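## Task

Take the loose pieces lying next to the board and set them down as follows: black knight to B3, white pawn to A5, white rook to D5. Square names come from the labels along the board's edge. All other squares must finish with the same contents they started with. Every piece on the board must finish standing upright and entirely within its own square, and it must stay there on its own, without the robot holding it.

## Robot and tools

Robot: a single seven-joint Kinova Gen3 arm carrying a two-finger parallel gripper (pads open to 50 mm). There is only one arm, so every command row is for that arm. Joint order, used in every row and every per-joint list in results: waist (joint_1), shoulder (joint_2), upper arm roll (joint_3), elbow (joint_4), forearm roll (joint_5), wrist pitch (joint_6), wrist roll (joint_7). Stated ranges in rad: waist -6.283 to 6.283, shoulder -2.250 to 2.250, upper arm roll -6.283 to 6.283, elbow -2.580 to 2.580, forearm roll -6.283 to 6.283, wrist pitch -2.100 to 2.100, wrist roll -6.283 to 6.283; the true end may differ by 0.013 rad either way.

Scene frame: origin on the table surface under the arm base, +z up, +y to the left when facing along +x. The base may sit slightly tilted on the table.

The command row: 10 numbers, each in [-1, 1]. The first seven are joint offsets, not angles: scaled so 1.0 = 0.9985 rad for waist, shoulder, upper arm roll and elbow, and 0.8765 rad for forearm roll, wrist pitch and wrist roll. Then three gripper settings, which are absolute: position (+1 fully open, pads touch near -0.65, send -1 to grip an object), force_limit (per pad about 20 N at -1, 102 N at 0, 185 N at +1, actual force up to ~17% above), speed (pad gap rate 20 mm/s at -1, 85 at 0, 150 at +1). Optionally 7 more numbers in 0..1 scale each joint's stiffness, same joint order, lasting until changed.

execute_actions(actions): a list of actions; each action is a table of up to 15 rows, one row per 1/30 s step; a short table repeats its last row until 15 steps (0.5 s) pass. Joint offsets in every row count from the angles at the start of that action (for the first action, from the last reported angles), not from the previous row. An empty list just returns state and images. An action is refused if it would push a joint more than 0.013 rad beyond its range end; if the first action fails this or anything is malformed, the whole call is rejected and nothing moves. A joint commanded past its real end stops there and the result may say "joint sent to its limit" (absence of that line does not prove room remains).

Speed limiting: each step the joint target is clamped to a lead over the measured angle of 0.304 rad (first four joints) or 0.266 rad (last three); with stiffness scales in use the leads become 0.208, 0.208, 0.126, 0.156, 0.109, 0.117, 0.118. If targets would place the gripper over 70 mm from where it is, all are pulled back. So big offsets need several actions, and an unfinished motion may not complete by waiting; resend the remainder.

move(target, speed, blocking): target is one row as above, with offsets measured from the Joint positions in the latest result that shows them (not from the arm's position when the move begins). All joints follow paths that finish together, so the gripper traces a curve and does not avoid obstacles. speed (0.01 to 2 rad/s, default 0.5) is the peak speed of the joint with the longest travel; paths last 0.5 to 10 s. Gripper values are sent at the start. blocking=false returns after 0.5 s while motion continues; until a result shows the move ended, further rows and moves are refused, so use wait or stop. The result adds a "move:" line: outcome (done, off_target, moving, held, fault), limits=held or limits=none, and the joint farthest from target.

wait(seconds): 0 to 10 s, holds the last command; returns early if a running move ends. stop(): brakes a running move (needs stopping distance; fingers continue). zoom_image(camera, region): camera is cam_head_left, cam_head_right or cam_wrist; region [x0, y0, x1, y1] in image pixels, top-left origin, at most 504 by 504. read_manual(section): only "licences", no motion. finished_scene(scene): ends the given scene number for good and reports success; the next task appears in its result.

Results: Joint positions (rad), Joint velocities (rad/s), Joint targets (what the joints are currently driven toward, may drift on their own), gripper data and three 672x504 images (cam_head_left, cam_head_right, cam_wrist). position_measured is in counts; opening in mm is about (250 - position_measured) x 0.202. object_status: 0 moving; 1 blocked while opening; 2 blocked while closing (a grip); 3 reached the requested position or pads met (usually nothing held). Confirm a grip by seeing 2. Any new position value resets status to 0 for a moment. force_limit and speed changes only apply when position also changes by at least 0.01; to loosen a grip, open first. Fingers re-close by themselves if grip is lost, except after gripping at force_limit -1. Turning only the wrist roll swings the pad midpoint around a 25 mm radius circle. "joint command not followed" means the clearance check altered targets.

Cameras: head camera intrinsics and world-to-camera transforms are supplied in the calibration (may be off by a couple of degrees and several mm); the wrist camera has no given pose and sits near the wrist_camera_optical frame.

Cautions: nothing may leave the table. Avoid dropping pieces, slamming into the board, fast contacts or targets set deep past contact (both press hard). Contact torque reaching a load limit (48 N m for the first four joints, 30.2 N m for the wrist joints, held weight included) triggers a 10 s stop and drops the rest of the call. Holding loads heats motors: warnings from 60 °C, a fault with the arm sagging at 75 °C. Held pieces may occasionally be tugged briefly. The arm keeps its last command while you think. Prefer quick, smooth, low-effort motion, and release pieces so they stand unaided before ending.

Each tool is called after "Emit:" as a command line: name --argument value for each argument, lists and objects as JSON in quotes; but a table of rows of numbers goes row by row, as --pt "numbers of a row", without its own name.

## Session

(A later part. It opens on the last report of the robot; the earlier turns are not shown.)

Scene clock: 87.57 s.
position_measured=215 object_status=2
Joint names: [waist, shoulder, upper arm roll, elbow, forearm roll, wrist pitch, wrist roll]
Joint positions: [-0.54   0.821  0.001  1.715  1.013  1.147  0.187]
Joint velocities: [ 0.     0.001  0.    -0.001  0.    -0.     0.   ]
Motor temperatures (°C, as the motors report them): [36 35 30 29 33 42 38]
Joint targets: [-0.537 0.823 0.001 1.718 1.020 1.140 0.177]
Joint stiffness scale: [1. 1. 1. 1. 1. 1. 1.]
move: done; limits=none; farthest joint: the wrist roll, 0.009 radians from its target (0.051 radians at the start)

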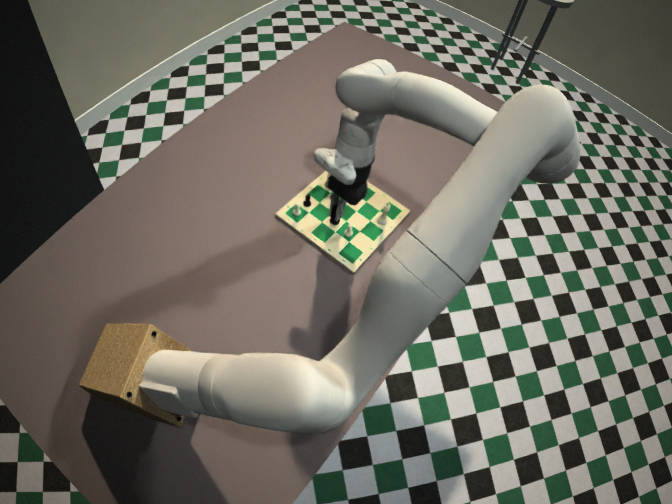

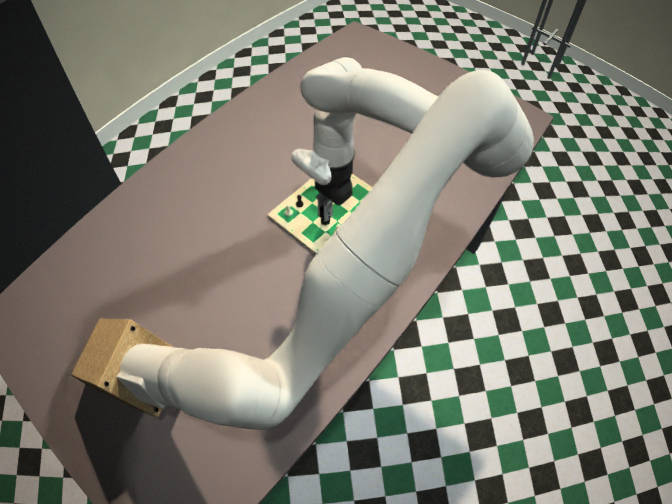

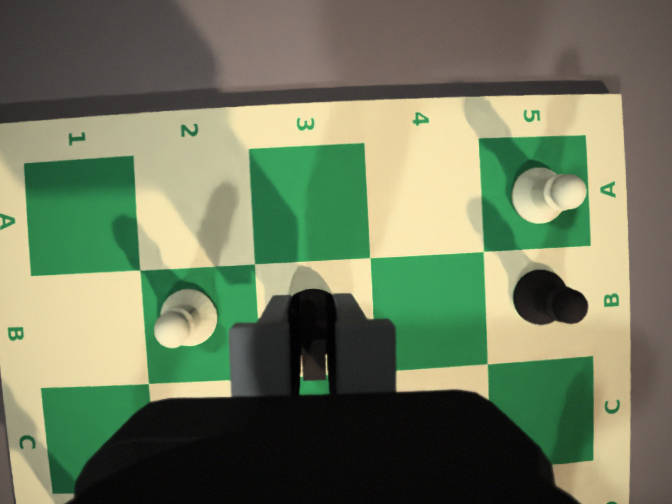

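Emit:
move --target '[0.0134,0.0093,0,0.0069,0.0206,-0.0206,-0.019,-1,-0.4,0.2]' --speed 0.035

Scene clock: 88.90 s.
position_measured=215 object_status=2
Joint names: [waist, shoulder, upper arm roll, elbow, forearm roll, wrist pitch, wrist roll]
Joint positions: [-0.532  0.826  0.001  1.718  1.023  1.138  0.179]
Joint velocities: [-0.001  0.    -0.    -0.001 -0.     0.    -0.001]
Motor temperatures (°C, as the motors report them): [36 35 30 29 33 42 38]
Joint targets: [-0.527 0.830 0.001 1.722 1.031 1.129 0.170]
Joint stiffness scale: [1. 1. 1. 1. 1. 1. 1.]
move: done; limits=none; farthest joint: the wrist pitch, 0.009 radians from its target (0.018 radians at the start)

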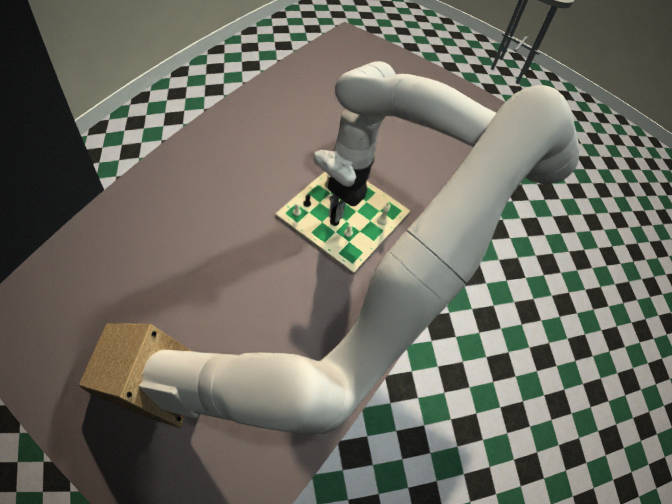

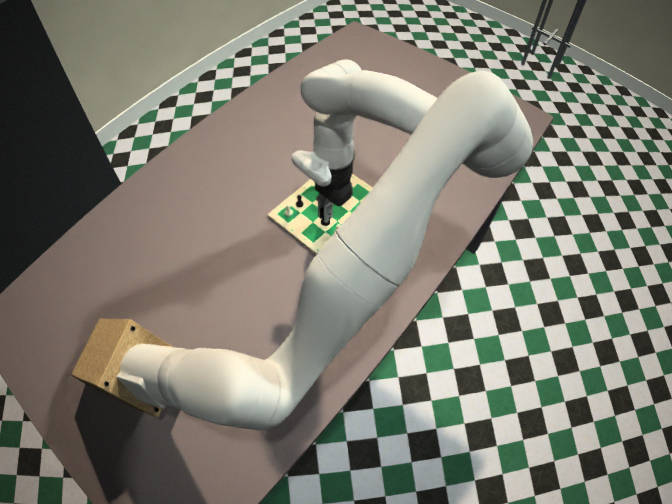

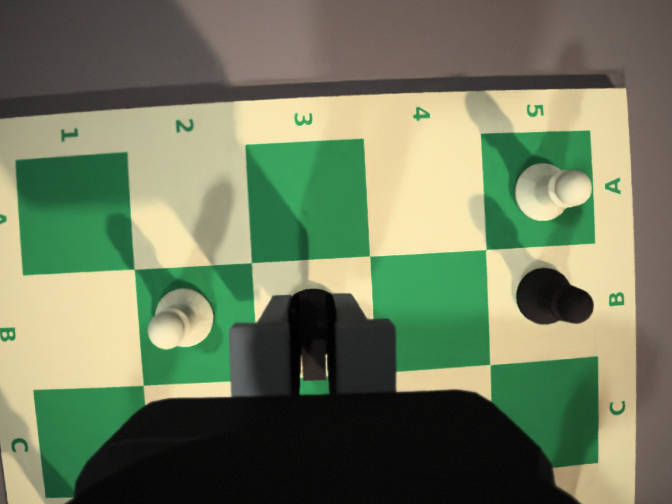

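Contact. Release and lift.

Emit:
execute_actions --actions '[[[0,0,0,0,0,0,0,-1,-0.4,0.2],[0,0,0,0,0,0,0,-1,-0.4,0.2],[0,0,0,0,0,0,0,-1,-0.4,0.2],[0,0,0,0,0,0,0,0.15,-0.4,0]]]'

Emit:
move --target '[-0.079,-0.049,0,-0.038,-0.099,0.103,0.068,0.15,-0.4,0]' --speed 0.22

Scene clock: 90.10 s.
position_measured=130 object_status=0
Joint names: [waist, shoulder, upper arm roll, elbow, forearm roll, wrist pitch, wrist roll]
Joint positions: [-0.532  0.826  0.001  1.718  1.023  1.138  0.179]
Joint velocities: [-0.     0.001  0.    -0.001  0.     0.     0.   ]
Motor temperatures (°C, as the motors report them): [36 35 30 29 33 42 38]
Joint targets: [-0.532 0.826 0.001 1.718 1.023 1.138 0.179]
Joint stiffness scale: [1. 1. 1. 1. 1. 1. 1.]

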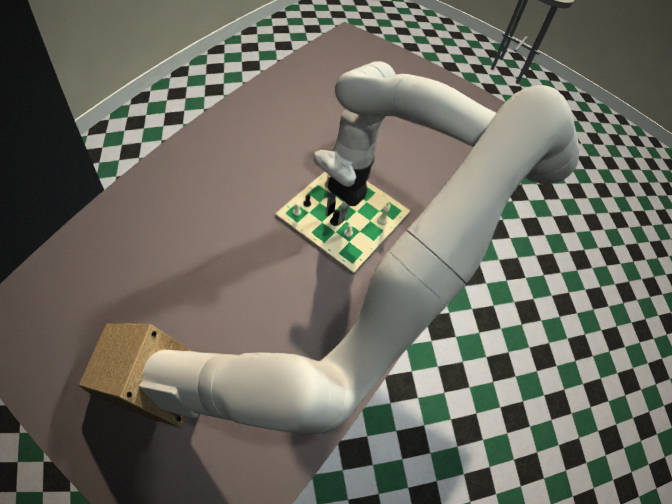

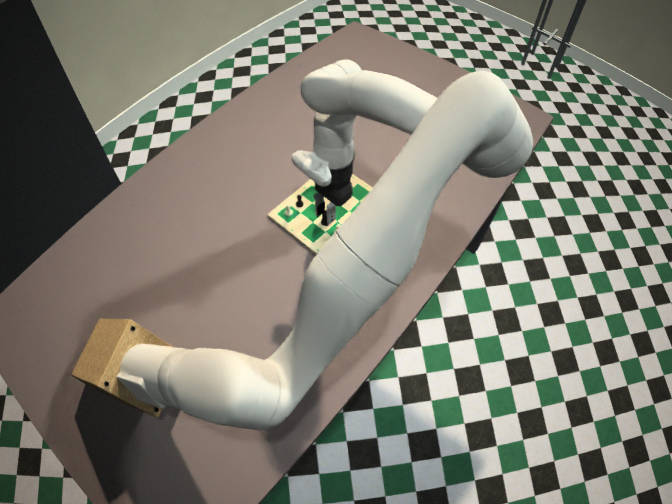

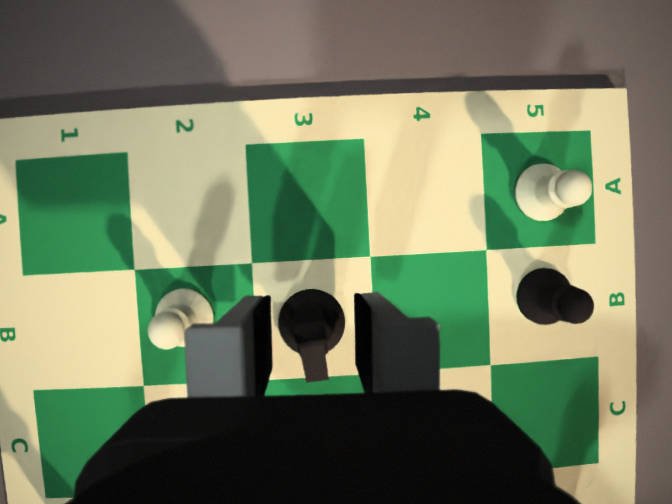

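Scene clock: 91.03 s.
position_measured=130 object_status=3
Joint names: [waist, shoulder, upper arm roll, elbow, forearm roll, wrist pitch, wrist roll]
Joint positions: [-0.608  0.779  0.001  1.683  0.943  1.221  0.23 ]
Joint velocities: [-0.004 -0.002  0.    -0.002 -0.     0.001 -0.   ]
Motor temperatures (°C, as the motors report them): [36 35 30 29 33 42 38]
Joint targets: [-0.611 0.777 0.001 1.680 0.937 1.228 0.239]
Joint stiffness scale: [1. 1. 1. 1. 1. 1. 1.]
move: done; limits=none; farthest joint: the wrist roll, 0.009 radians from its target (0.059 radians at the start)

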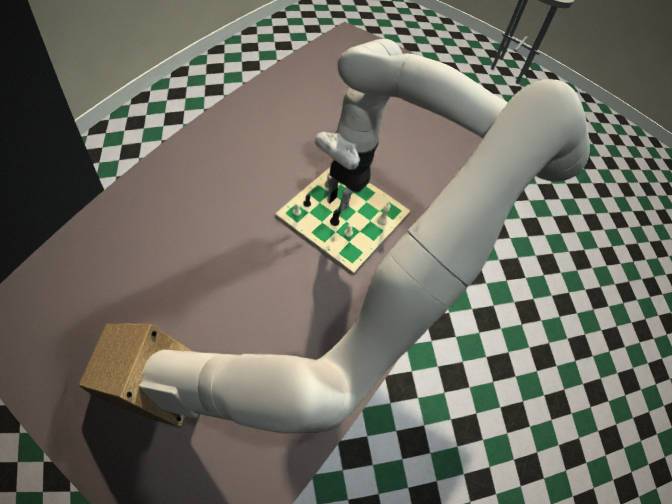

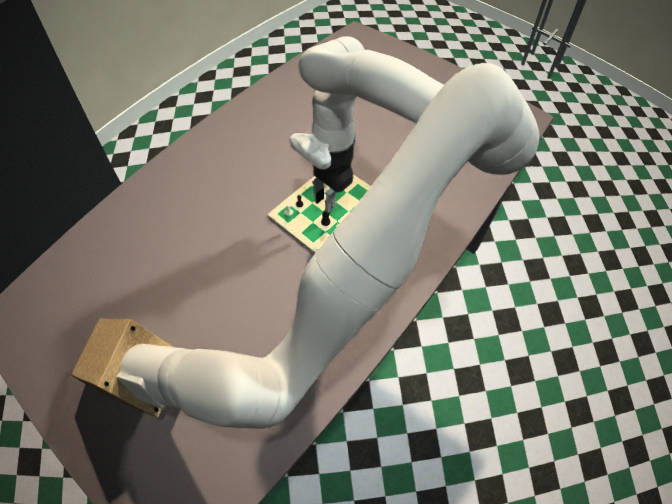

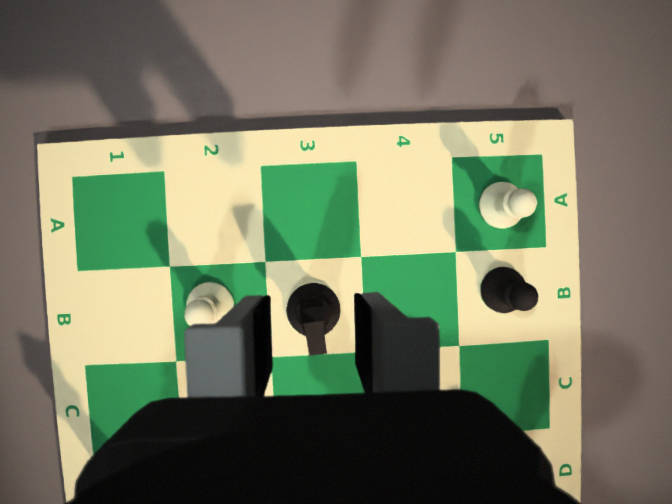

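Emit:
finished_scene --scene 2

The scene is finished: the task was done.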